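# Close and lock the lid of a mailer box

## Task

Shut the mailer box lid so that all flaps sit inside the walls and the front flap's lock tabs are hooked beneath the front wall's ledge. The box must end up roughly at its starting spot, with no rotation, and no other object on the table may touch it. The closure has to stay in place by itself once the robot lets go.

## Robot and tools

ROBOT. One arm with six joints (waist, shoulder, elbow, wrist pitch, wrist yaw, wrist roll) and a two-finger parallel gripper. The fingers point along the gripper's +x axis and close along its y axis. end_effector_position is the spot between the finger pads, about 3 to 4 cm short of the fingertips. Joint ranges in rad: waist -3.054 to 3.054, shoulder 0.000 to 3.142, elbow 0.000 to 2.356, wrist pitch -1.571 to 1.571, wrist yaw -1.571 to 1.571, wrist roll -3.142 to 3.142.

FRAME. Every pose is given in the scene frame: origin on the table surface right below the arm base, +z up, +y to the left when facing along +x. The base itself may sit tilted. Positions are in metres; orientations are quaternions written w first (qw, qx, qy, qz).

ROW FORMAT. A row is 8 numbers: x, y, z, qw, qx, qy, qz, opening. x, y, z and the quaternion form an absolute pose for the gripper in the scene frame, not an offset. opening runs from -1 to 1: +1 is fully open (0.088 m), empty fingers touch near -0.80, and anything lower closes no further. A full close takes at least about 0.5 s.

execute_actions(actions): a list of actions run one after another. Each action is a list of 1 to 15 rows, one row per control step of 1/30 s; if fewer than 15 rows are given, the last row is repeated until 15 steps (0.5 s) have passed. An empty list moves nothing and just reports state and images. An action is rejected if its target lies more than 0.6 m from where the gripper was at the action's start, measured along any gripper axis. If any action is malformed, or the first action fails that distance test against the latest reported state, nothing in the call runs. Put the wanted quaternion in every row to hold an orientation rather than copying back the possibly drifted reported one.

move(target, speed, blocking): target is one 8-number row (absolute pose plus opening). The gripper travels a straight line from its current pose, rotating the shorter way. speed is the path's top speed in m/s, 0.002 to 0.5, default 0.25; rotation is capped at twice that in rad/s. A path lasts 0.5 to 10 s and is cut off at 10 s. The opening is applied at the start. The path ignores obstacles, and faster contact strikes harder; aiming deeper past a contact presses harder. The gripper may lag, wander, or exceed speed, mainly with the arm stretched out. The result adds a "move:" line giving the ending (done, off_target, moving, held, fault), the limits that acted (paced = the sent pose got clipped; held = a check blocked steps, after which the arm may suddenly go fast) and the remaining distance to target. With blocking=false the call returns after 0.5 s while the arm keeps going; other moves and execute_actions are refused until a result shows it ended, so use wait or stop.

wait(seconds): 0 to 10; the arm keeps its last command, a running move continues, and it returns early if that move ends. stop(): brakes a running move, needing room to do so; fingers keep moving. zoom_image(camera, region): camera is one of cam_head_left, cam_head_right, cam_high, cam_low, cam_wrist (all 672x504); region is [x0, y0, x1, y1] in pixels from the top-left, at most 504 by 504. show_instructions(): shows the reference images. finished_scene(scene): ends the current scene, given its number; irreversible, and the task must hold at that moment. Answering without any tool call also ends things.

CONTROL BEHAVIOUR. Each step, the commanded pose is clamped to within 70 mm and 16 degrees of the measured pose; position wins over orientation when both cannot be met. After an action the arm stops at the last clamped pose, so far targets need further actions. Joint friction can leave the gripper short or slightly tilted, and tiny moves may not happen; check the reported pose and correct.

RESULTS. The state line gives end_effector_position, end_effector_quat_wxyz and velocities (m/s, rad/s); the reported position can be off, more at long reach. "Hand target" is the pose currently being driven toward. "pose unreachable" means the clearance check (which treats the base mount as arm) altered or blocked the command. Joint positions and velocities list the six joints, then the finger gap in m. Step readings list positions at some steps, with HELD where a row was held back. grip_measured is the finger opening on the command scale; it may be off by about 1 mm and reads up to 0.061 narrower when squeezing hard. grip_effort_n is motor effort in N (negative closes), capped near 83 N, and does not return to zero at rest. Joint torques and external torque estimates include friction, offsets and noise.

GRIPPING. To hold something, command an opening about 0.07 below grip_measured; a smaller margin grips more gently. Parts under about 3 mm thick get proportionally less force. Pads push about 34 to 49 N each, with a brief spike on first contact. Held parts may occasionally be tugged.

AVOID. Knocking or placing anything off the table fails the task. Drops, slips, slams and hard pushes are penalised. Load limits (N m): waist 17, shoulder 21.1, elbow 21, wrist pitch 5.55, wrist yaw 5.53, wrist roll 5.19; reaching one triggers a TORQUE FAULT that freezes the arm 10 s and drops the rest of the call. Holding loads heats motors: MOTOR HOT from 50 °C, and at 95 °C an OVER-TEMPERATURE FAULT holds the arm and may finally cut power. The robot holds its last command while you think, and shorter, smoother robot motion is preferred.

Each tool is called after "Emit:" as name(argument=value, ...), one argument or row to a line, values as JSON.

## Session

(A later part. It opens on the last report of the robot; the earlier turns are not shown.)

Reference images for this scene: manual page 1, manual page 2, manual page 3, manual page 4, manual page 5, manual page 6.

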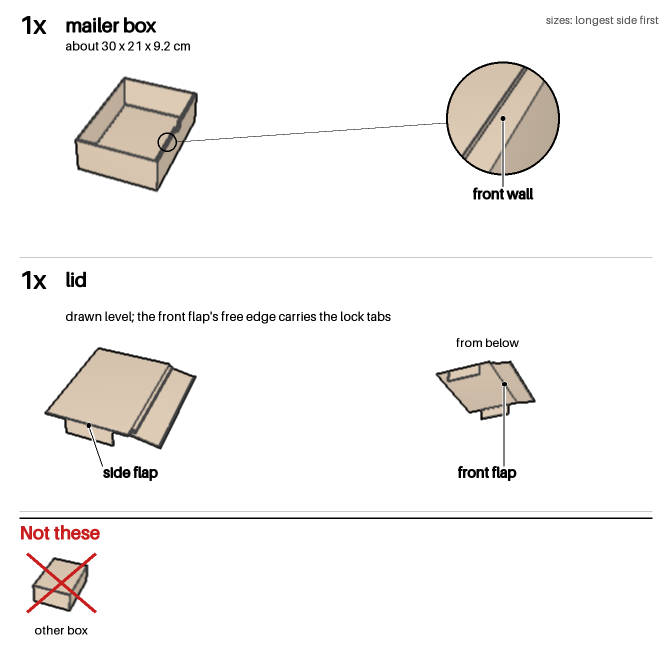

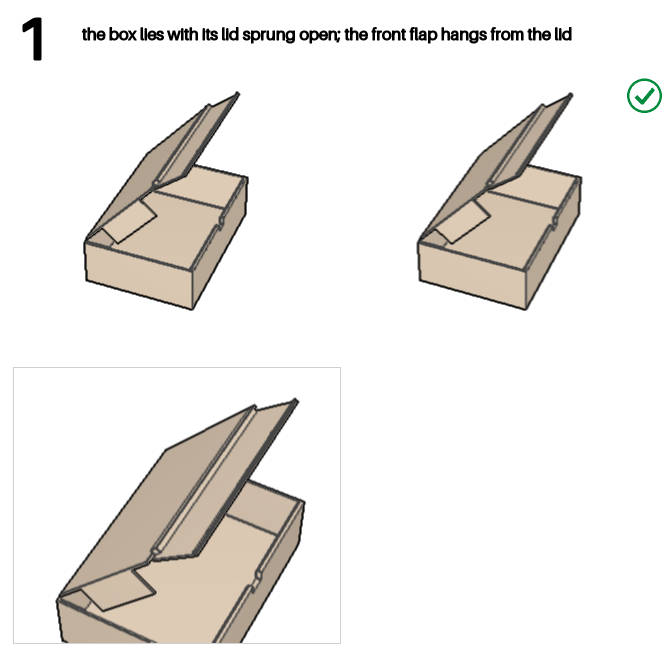

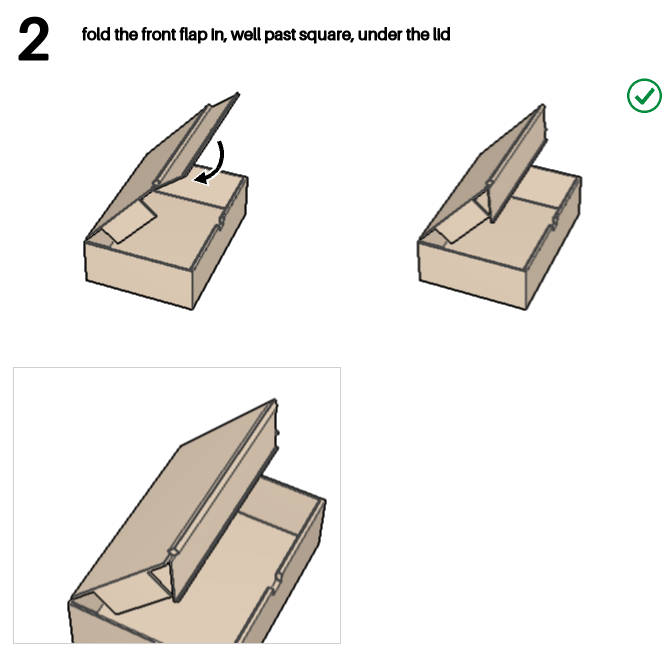

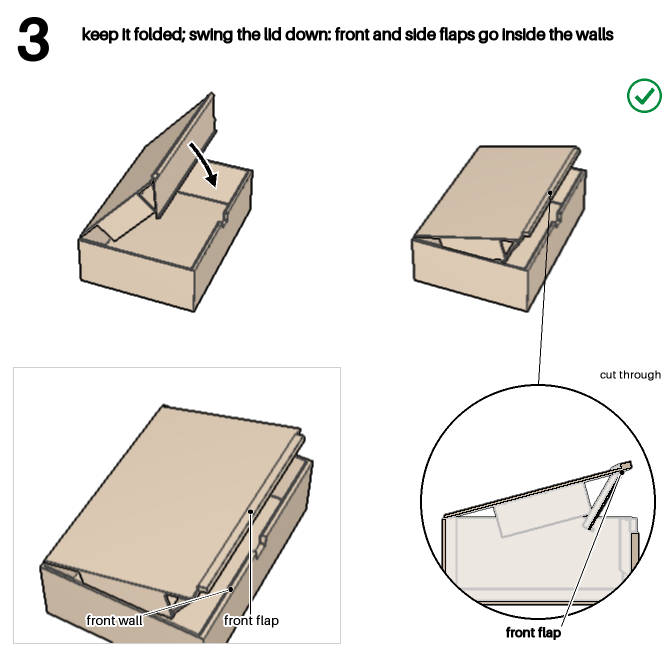

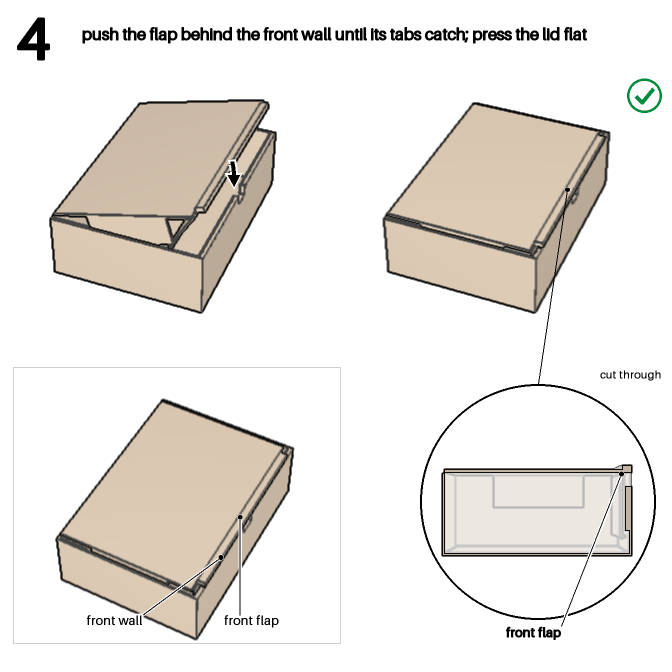

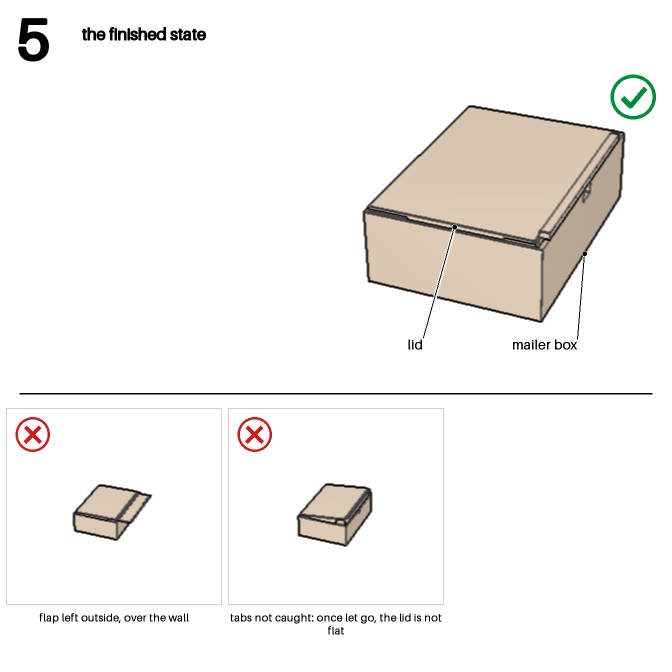

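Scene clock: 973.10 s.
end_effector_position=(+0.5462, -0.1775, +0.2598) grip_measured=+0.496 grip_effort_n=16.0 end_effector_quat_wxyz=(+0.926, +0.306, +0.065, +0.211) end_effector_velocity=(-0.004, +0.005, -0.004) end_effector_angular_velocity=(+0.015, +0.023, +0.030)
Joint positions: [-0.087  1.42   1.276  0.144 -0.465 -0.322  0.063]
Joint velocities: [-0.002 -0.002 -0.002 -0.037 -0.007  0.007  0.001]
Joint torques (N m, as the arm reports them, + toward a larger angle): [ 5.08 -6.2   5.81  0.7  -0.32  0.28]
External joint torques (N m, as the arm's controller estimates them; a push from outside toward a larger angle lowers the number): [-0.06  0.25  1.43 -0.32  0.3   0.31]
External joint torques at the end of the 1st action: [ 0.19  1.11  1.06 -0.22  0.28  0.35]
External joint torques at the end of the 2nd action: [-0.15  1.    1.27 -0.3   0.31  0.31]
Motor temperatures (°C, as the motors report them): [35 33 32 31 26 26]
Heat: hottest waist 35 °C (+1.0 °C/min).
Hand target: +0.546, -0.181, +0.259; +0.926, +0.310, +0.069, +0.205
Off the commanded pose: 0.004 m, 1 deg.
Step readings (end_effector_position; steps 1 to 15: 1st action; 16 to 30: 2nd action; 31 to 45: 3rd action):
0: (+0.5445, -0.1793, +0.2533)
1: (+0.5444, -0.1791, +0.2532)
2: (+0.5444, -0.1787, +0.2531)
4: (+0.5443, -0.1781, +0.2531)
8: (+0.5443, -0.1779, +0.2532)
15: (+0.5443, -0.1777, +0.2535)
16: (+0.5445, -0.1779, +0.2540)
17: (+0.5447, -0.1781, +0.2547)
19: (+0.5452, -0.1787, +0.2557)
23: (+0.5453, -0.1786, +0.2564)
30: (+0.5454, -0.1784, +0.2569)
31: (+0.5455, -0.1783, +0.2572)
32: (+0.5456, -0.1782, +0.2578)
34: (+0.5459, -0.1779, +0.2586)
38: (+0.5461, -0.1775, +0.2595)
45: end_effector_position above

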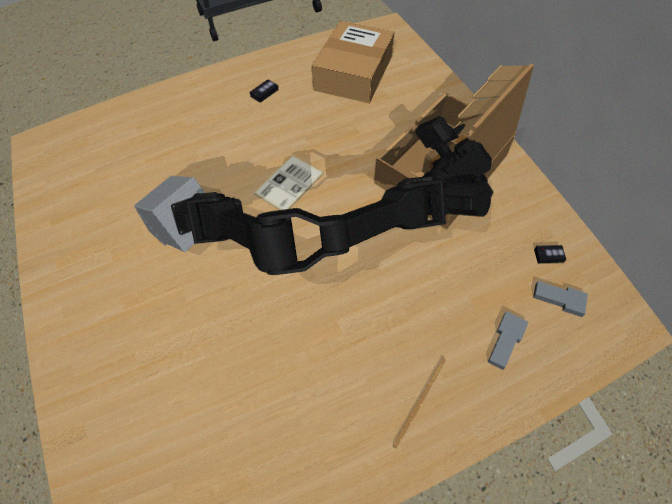

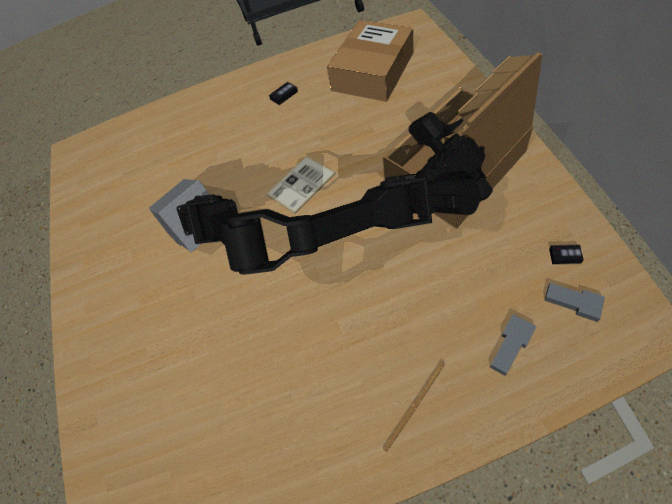

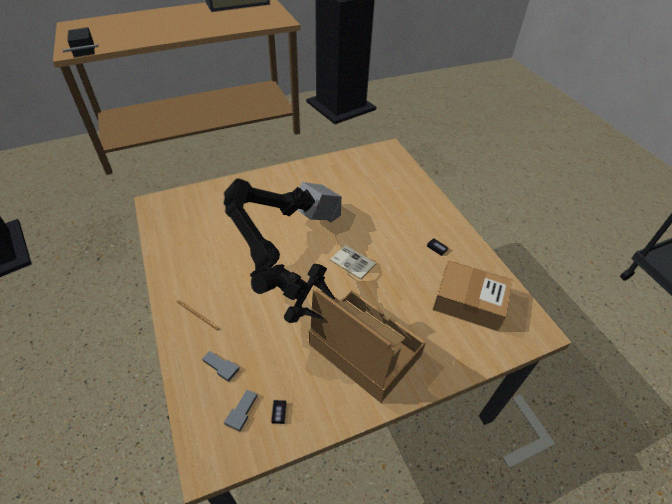

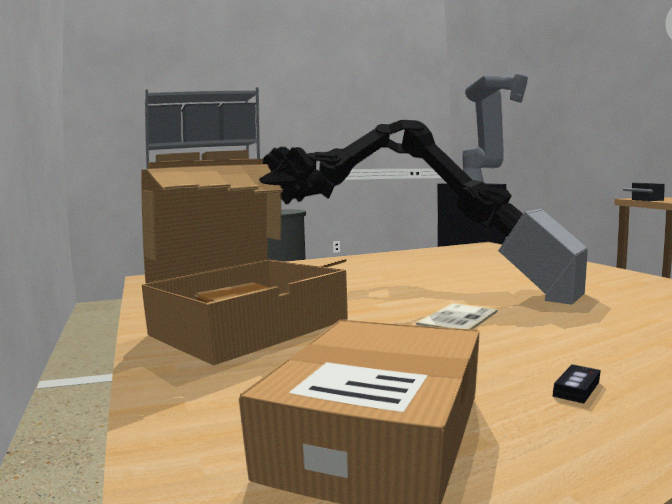

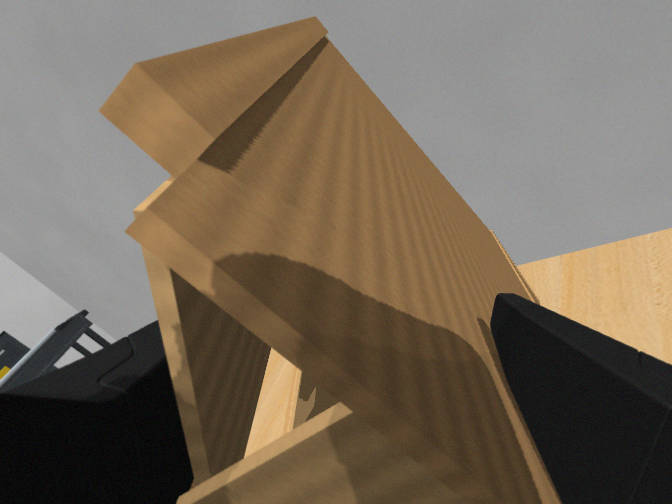

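Emit:
move(
  target=[0.532,-0.143,0.243,0.958,0.186,0.041,0.212,0.5],
  speed=0.08,
)

Emit:
move(
  target=[0.519,-0.113,0.220,0.974,0.068,0.015,0.216,0.5],
  speed=0.08,
)

Emit:
move(
  target=[0.509,-0.089,0.190,0.975,-0.051,-0.011,0.216,0.5],
  speed=0.08,
)

Emit:
zoom_image(
  camera="cam_low",
  region=[130,150,400,350],
)

Scene clock: 982.30 s.
end_effector_position=(+0.5336, -0.1444, +0.2492) grip_measured=+0.498 grip_effort_n=15.1 end_effector_quat_wxyz=(+0.958, +0.188, +0.032, +0.215) end_effector_velocity=(-0.003, +0.004, -0.003) end_effector_angular_velocity=(-0.017, -0.008, +0.008)
Joint positions: [-0.05   1.409  1.118  0.303 -0.433 -0.571  0.063]
Joint velocities: [-0.002 -0.002 -0.017  0.007 -0.007 -0.022  0.   ]
Joint torques (N m, as the arm reports them, + toward a larger angle): [ 4.88 -5.21  3.52  1.12 -0.2  -0.05]
External joint torques (N m, as the arm's controller estimates them; a push from outside toward a larger angle lowers the number): [-0.27  0.8  -0.66  0.07  0.41 -0.03]
Motor temperatures (°C, as the motors report them): [35 34 32 30 26 26]
Heat: hottest waist 35 °C (+1.0 °C/min).
Hand target: +0.532, -0.143, +0.243; +0.959, +0.186, +0.041, +0.212
Off the commanded pose: 0.007 m, 1 deg.
move: done

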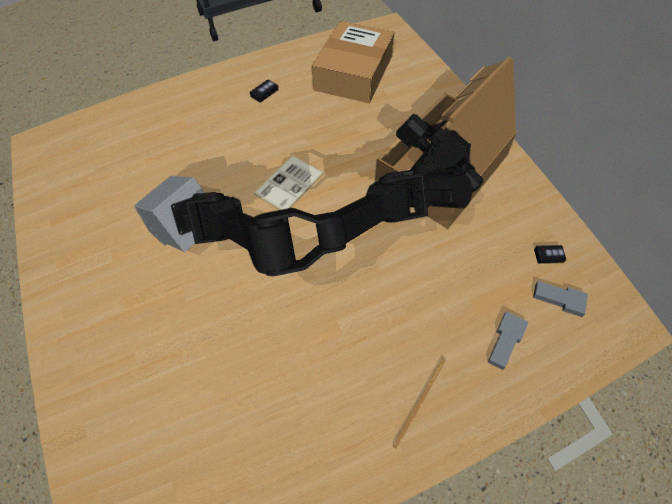

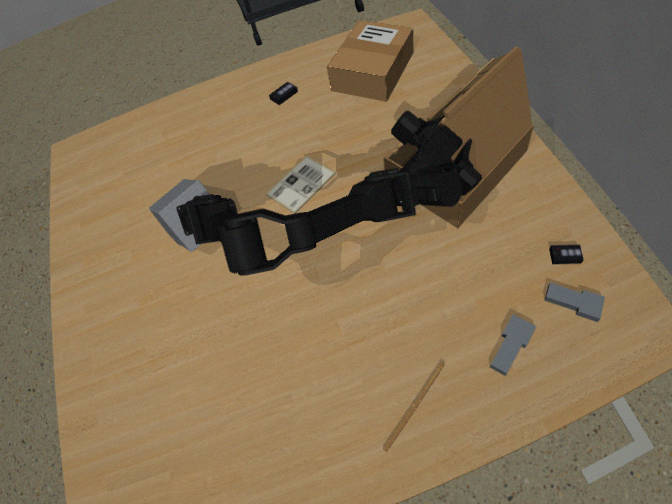

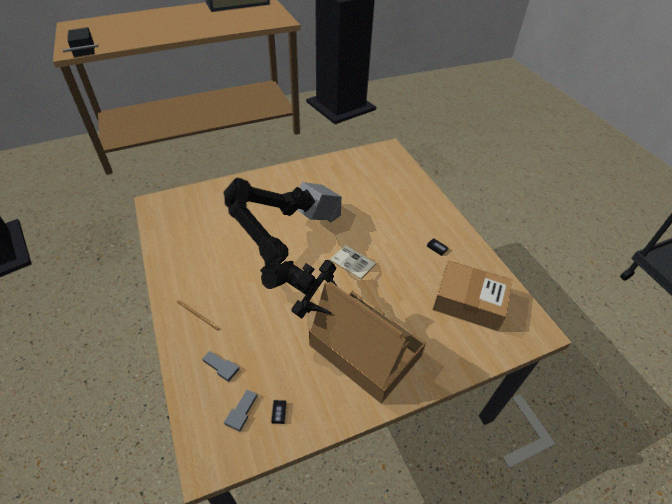

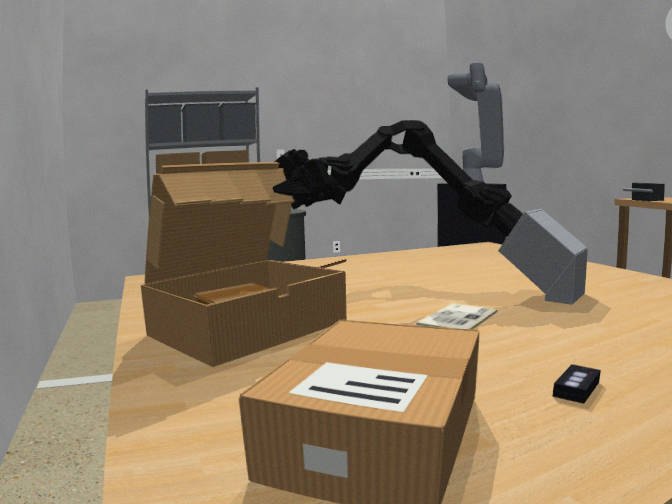

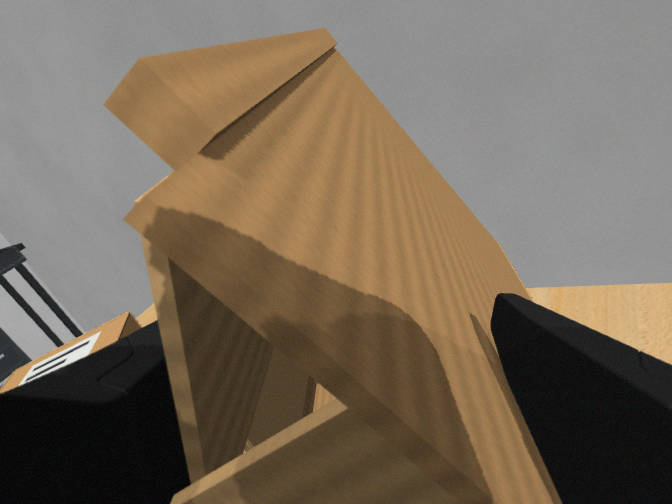

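Scene clock: 984.13 s.
end_effector_position=(+0.5198, -0.1187, +0.2319) grip_measured=+0.498 grip_effort_n=15.6 end_effector_quat_wxyz=(+0.975, +0.067, -0.001, +0.214) end_effector_velocity=(-0.001, +0.002, -0.002) end_effector_angular_velocity=(-0.005, -0.005, +0.004)
Joint positions: [-0.046  1.418  0.979  0.466 -0.432 -0.816  0.063]
Joint velocities: [-0.002  0.002 -0.007  0.007 -0.007 -0.007 -0.   ]
Joint torques (N m, as the arm reports them, + toward a larger angle): [ 4.69 -3.33  3.32  1.09 -0.15 -0.01]
External joint torques (N m, as the arm's controller estimates them; a push from outside toward a larger angle lowers the number): [-0.5   2.41 -0.58  0.03  0.46 -0.01]
Motor temperatures (°C, as the motors report them): [35 34 32 30 26 26]
Heat: hottest waist 35 °C (+1.0 °C/min).
Hand target: +0.519, -0.113, +0.220; +0.974, +0.068, +0.015, +0.216
Off the commanded pose: 0.013 m, 2 deg.
move: off_target

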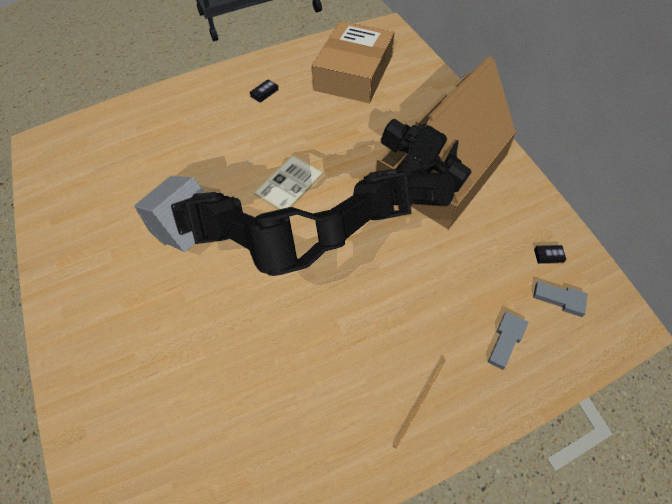

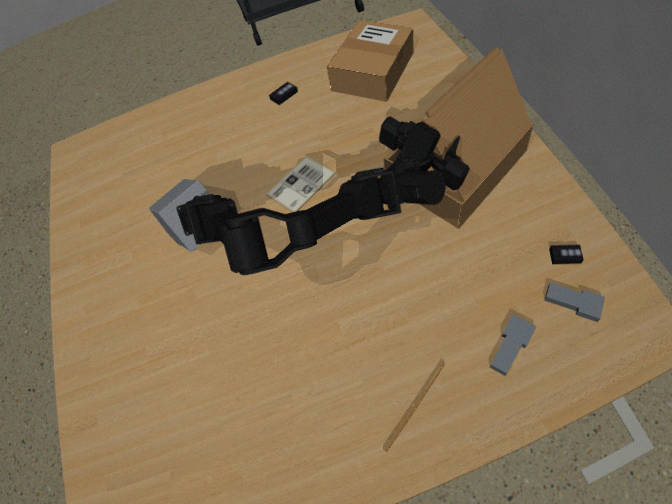

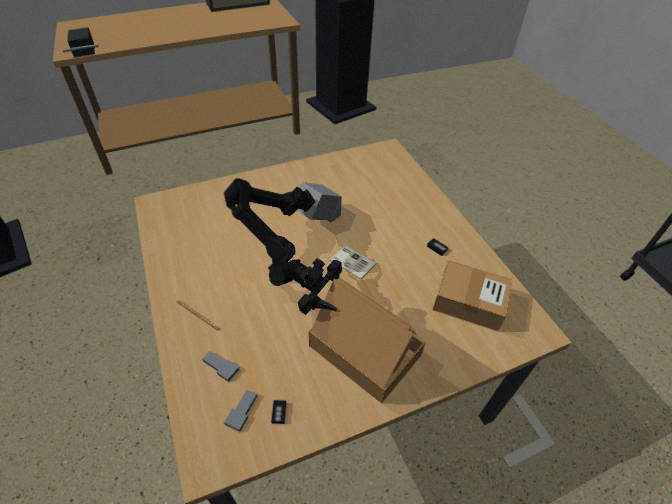

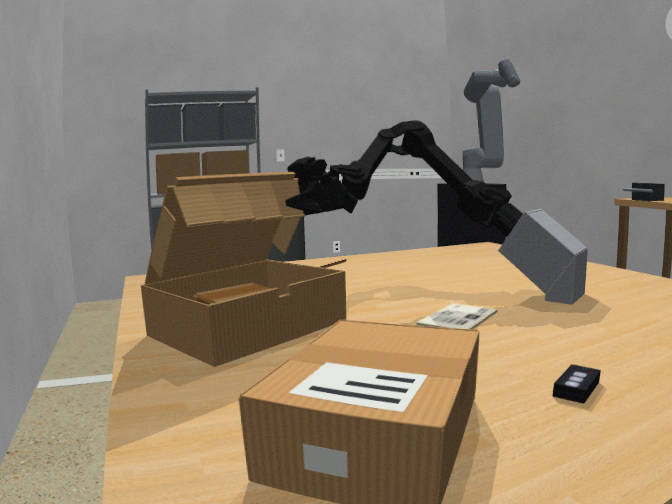

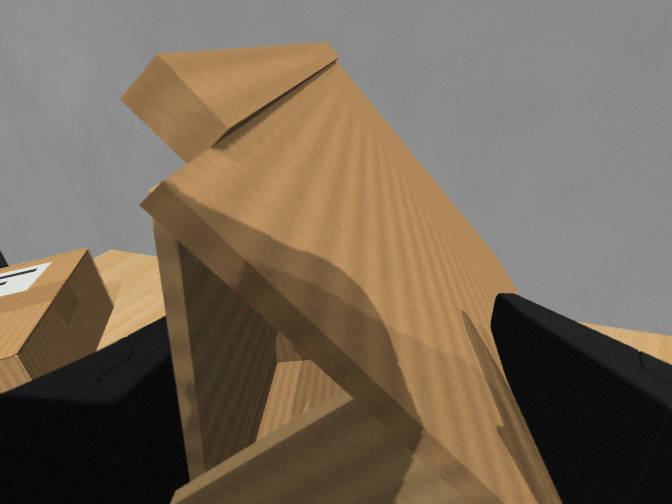

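Scene clock: 985.93 s.
end_effector_position=(+0.5110, -0.0939, +0.2039) grip_measured=+0.498 grip_effort_n=14.7 end_effector_quat_wxyz=(+0.976, -0.054, -0.027, +0.211) end_effector_velocity=(-0.002, +0.005, -0.004) end_effector_angular_velocity=(-0.017, -0.005, +0.011)
Joint positions: [-0.066  1.484  0.878  0.635 -0.451 -1.064  0.063]
Joint velocities: [-0.002  0.007 -0.012  0.007 -0.007 -0.022 -0.   ]
Joint torques (N m, as the arm reports them, + toward a larger angle): [ 4.11 -3.15  2.73  1.   -0.49  0.18]
External joint torques (N m, as the arm's controller estimates them; a push from outside toward a larger angle lowers the number): [-1.2   2.49 -0.62 -0.03  0.12  0.17]
Motor temperatures (°C, as the motors report them): [35 34 32 30 26 26]
Heat: hottest waist 35 °C (+1.0 °C/min).
Hand target: +0.509, -0.089, +0.190; +0.975, -0.051, -0.011, +0.216
Off the commanded pose: 0.015 m, 2 deg.
move: off_target

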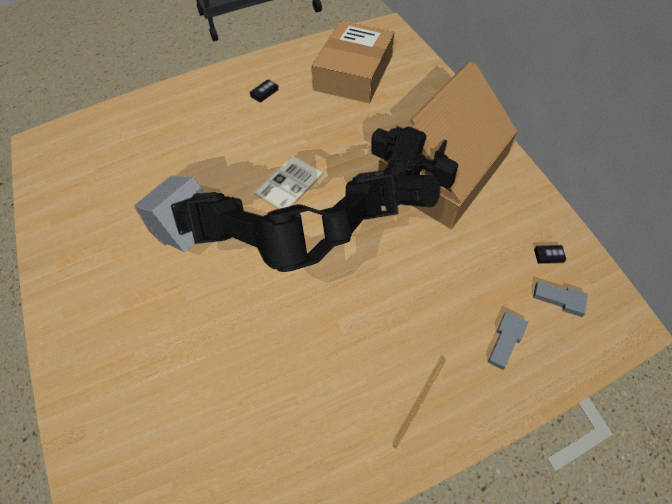

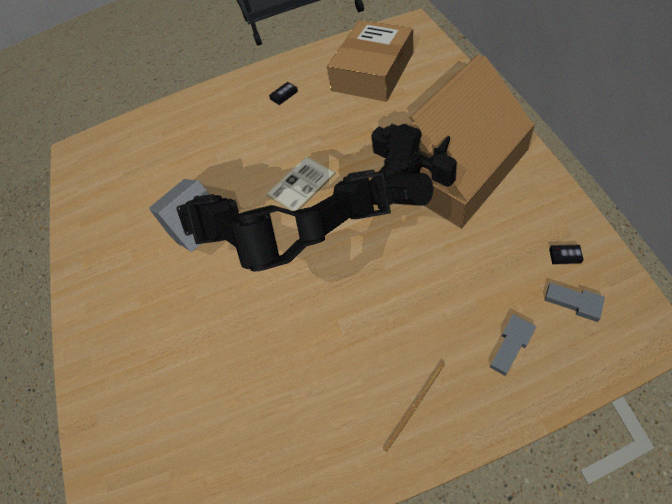

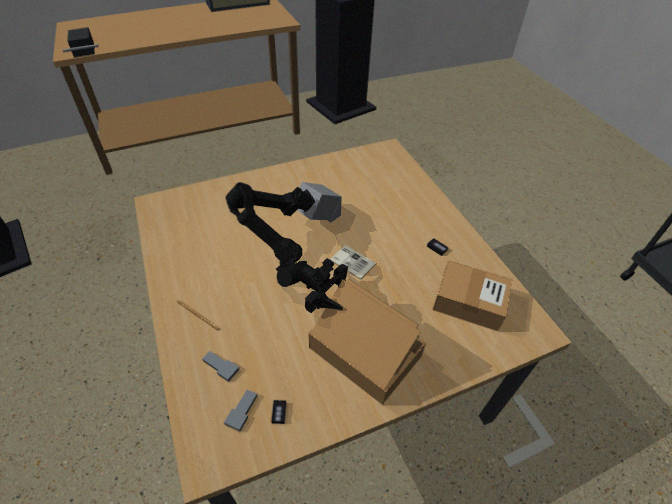

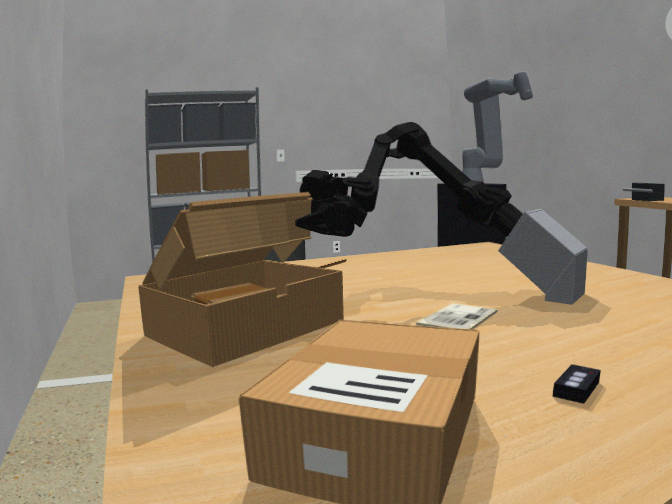

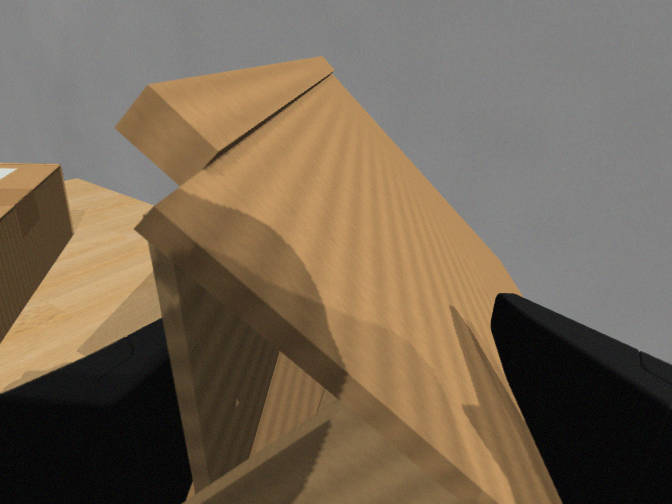

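Region (130, 150, 400, 350) of cam_low's 672x504 image, scaled by 1.867, with more detail than that image has; it fills the top 373 rows of this view, and the rest is white.

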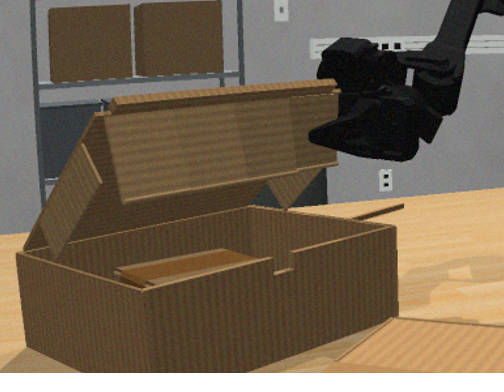

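Emit:
move(
  target=[0.499,-0.068,0.162,0.967,-0.136,-0.030,0.214,0.58],
  speed=0.05,
)

Emit:
move(
  target=[0.494,-0.057,0.135,0.956,-0.195,-0.043,0.212,0.68],
  speed=0.04,
)

Emit:
zoom_image(
  camera="cam_low",
  region=[130,150,400,350],
)

Scene clock: 994.73 s.
end_effector_position=(+0.5027, -0.0753, +0.1743) grip_measured=+0.579 grip_effort_n=12.8 end_effector_quat_wxyz=(+0.968, -0.143, -0.044, +0.203) end_effector_velocity=(-0.002, +0.002, -0.004) end_effector_angular_velocity=(-0.019, -0.004, +0.005)
Joint positions: [-0.099  1.568  0.805  0.799 -0.475 -1.241  0.067]
Joint velocities: [-0.007  0.007 -0.007  0.007 -0.007 -0.022 -0.   ]
Joint torques (N m, as the arm reports them, + toward a larger angle): [ 4.78 -3.16  1.93  0.85 -0.65  0.27]
External joint torques (N m, as the arm's controller estimates them; a push from outside toward a larger angle lowers the number): [-0.62  2.56 -0.93 -0.19 -0.05  0.24]
Motor temperatures (°C, as the motors report them): [35 33 31 31 26 26]
Heat: hottest waist 35 °C (+1.0 °C/min).
Hand target: +0.499, -0.068, +0.162; +0.967, -0.136, -0.030, +0.214
Off the commanded pose: 0.015 m, 2 deg.
move: off_target

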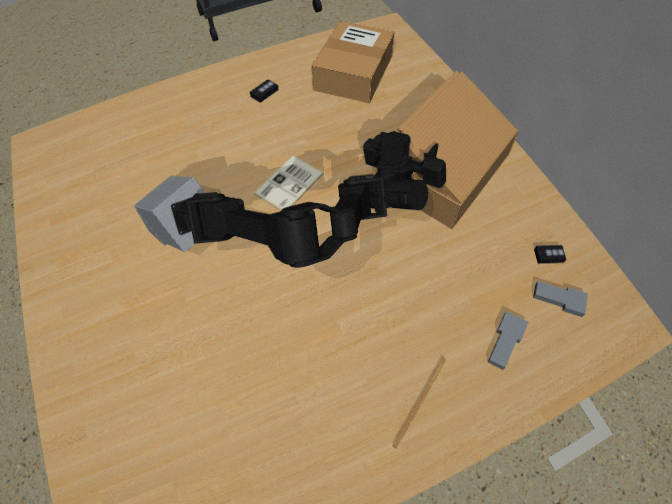

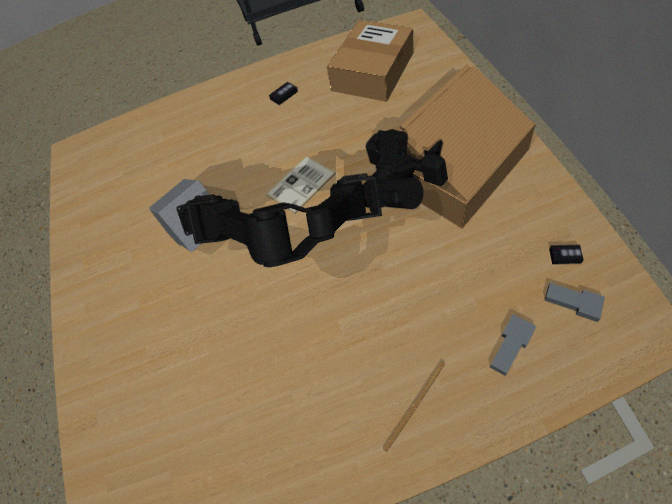

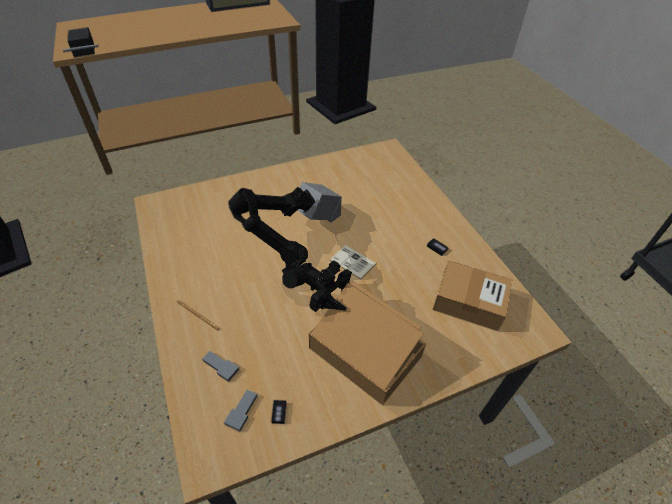

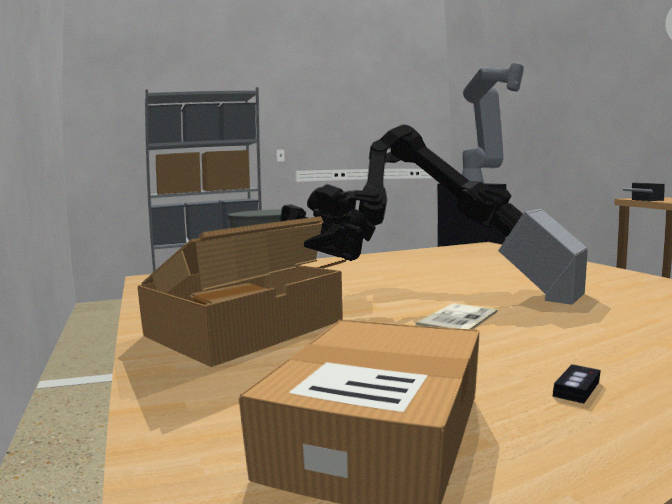

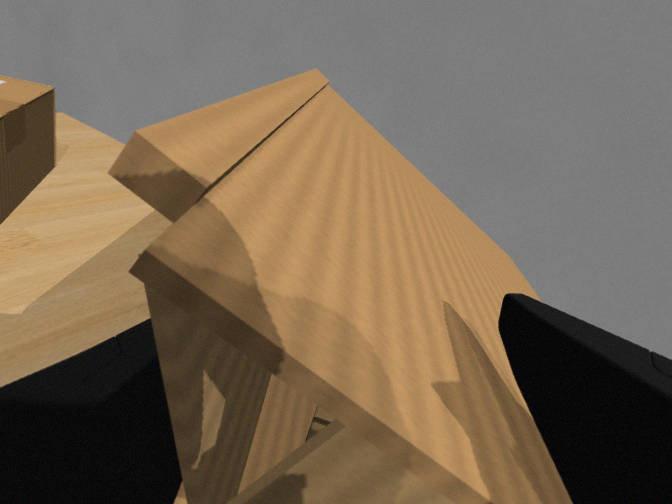

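Scene clock: 996.33 s.
end_effector_position=(+0.4985, -0.0641, +0.1500) grip_measured=+0.678 grip_effort_n=13.3 end_effector_quat_wxyz=(+0.958, -0.197, -0.059, +0.201) end_effector_velocity=(-0.003, +0.004, +0.000) end_effector_angular_velocity=(-0.015, -0.025, +0.009)
Joint positions: [-0.138  1.654  0.78   0.913 -0.522 -1.353  0.072]
Joint velocities: [-0.002  0.007 -0.012  0.022 -0.022 -0.022 -0.   ]
Joint torques (N m, as the arm reports them, + toward a larger angle): [ 4.57 -2.79  1.36  0.75 -0.47 -0.14]
External joint torques (N m, as the arm's controller estimates them; a push from outside toward a larger angle lowers the number): [-1.01  3.01 -0.96 -0.27  0.14 -0.17]
Motor temperatures (°C, as the motors report them): [35 33 31 31 26 26]
Heat: hottest waist 35 °C (+1.0 °C/min).
Hand target: +0.494, -0.057, +0.135; +0.957, -0.195, -0.043, +0.212
Off the commanded pose: 0.017 m, 2 deg.
move: off_target

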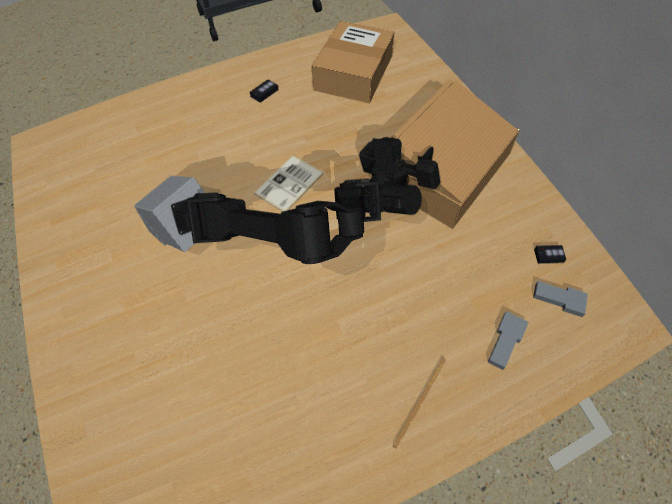

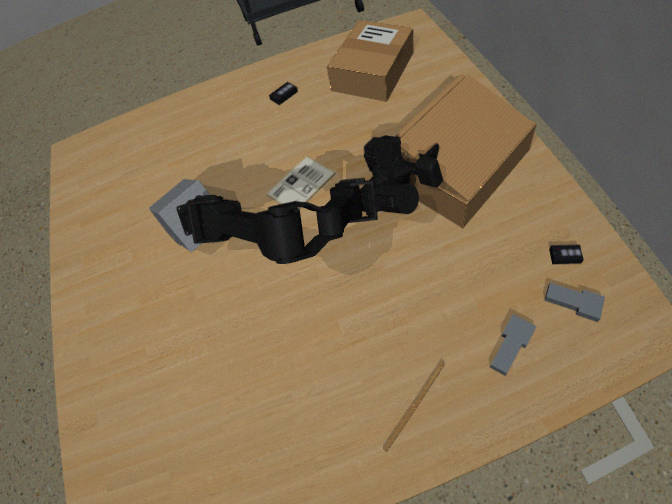

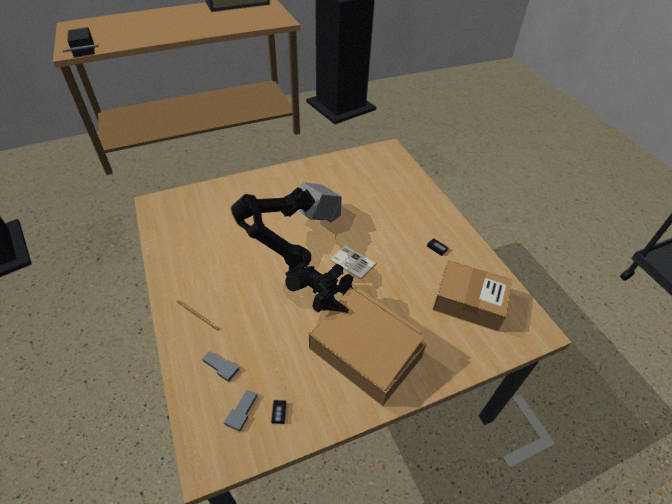

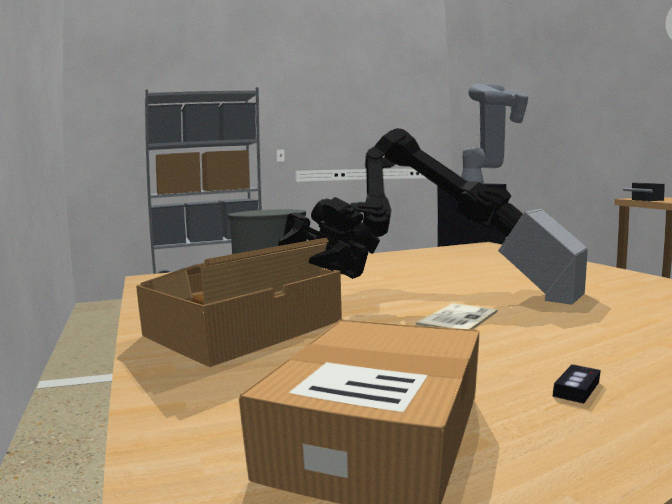

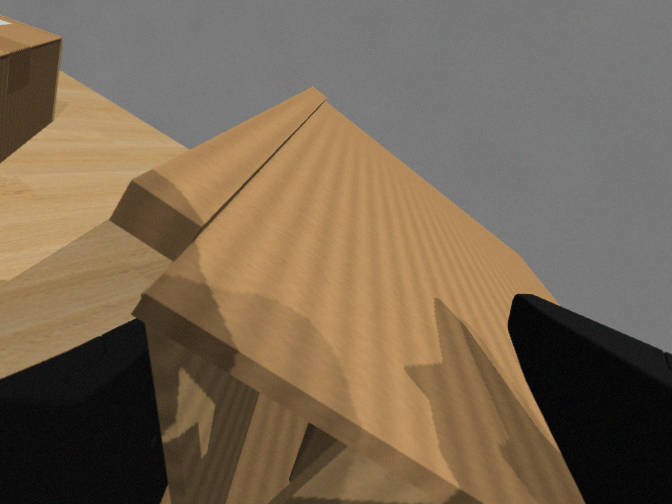

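Region (130, 150, 400, 350) of cam_low's 672x504 image, scaled by 1.867, with more detail than that image has; it fills the top 373 rows of this view, and the rest is white.

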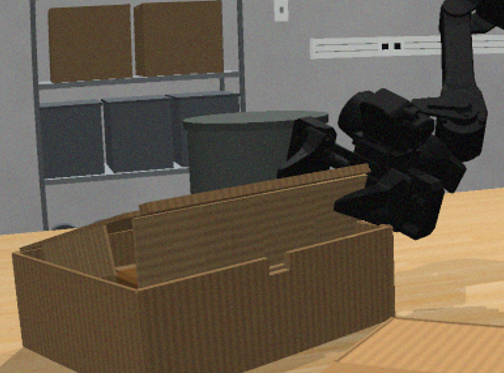

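Emit:
move(
  target=[0.491,-0.050,0.142,0.965,-0.144,-0.032,0.214,1],
  speed=0.04,
)

Emit:
zoom_image(
  camera="cam_low",
  region=[130,150,400,350],
)

Scene clock: 1003.03 s.
end_effector_position=(+0.4939, -0.0561, +0.1491) grip_measured=+0.996 grip_effort_n=16.0 end_effector_quat_wxyz=(+0.966, -0.151, -0.042, +0.207) end_effector_velocity=(-0.000, +0.000, +0.003) end_effector_angular_velocity=(+0.008, -0.009, +0.001)
Joint positions: [-0.122  1.655  0.756  0.924 -0.497 -1.262  0.088]
Joint velocities: [ 0.002 -0.002 -0.002  0.007 -0.007  0.007 -0.   ]
Joint torques (N m, as the arm reports them, + toward a larger angle): [ 5.72 -3.37  1.68  1.01 -0.41  0.32]
External joint torques (N m, as the arm's controller estimates them; a push from outside toward a larger angle lowers the number): [ 0.15  2.39 -0.7  -0.04  0.21  0.29]
Motor temperatures (°C, as the motors report them): [35 33 31 30 26 26]
Heat: hottest waist 35 °C (+1.0 °C/min).
Hand target: +0.491, -0.050, +0.142; +0.966, -0.144, -0.032, +0.214
Off the commanded pose: 0.010 m, 2 deg.
move: off_target

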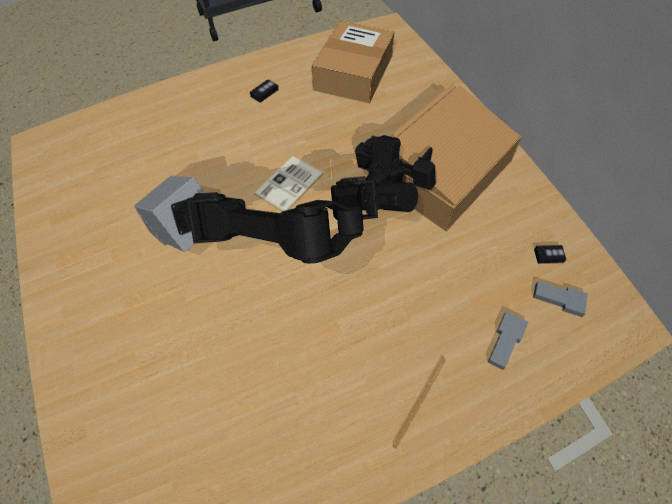

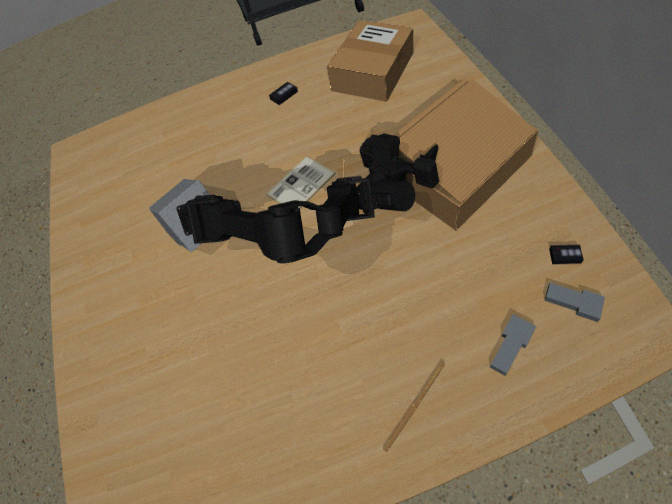

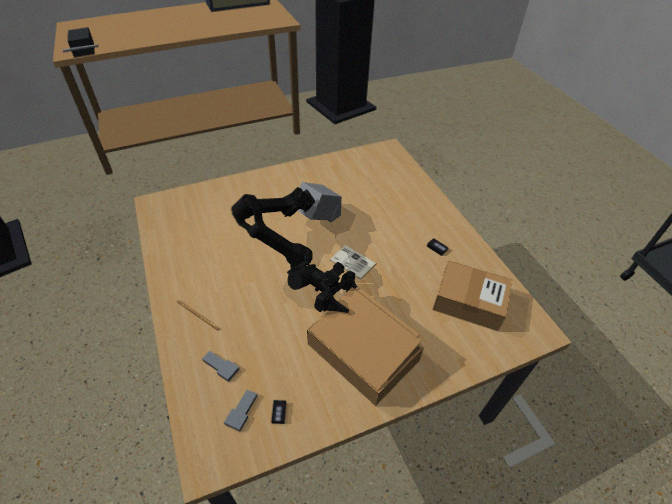

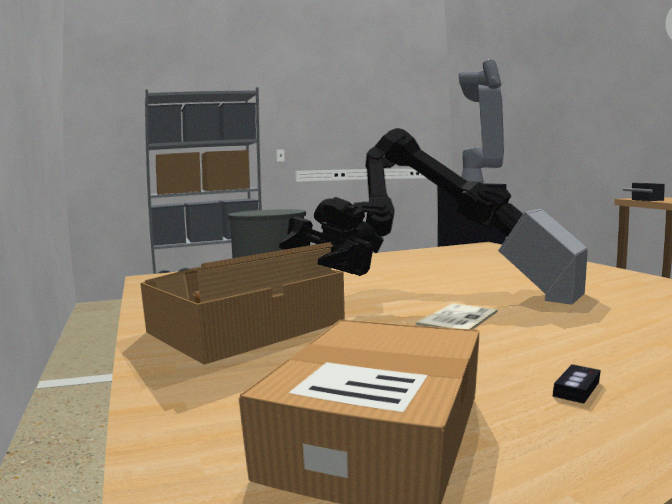

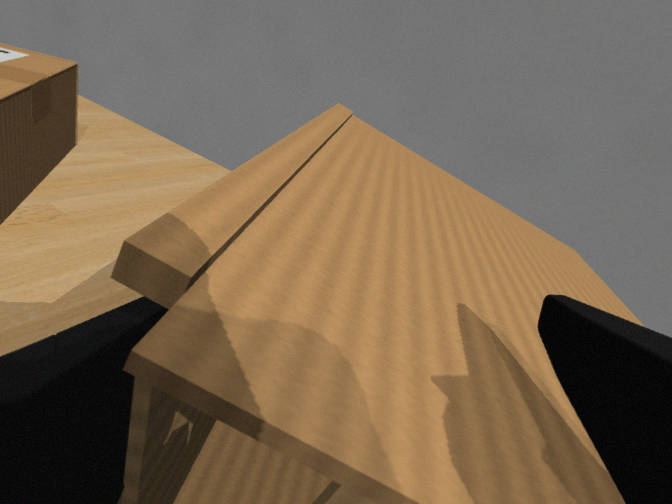

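Region (130, 150, 400, 350) of cam_low's 672x504 image, scaled by 1.867, with more detail than that image has; it fills the top 373 rows of this view, and the rest is white.

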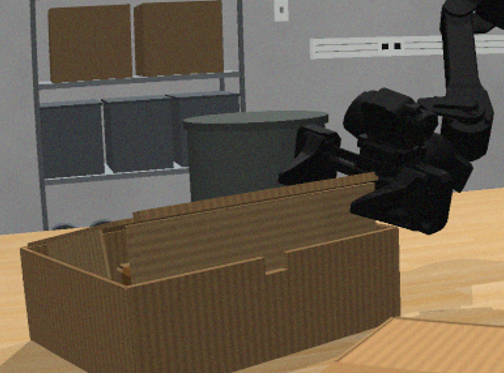

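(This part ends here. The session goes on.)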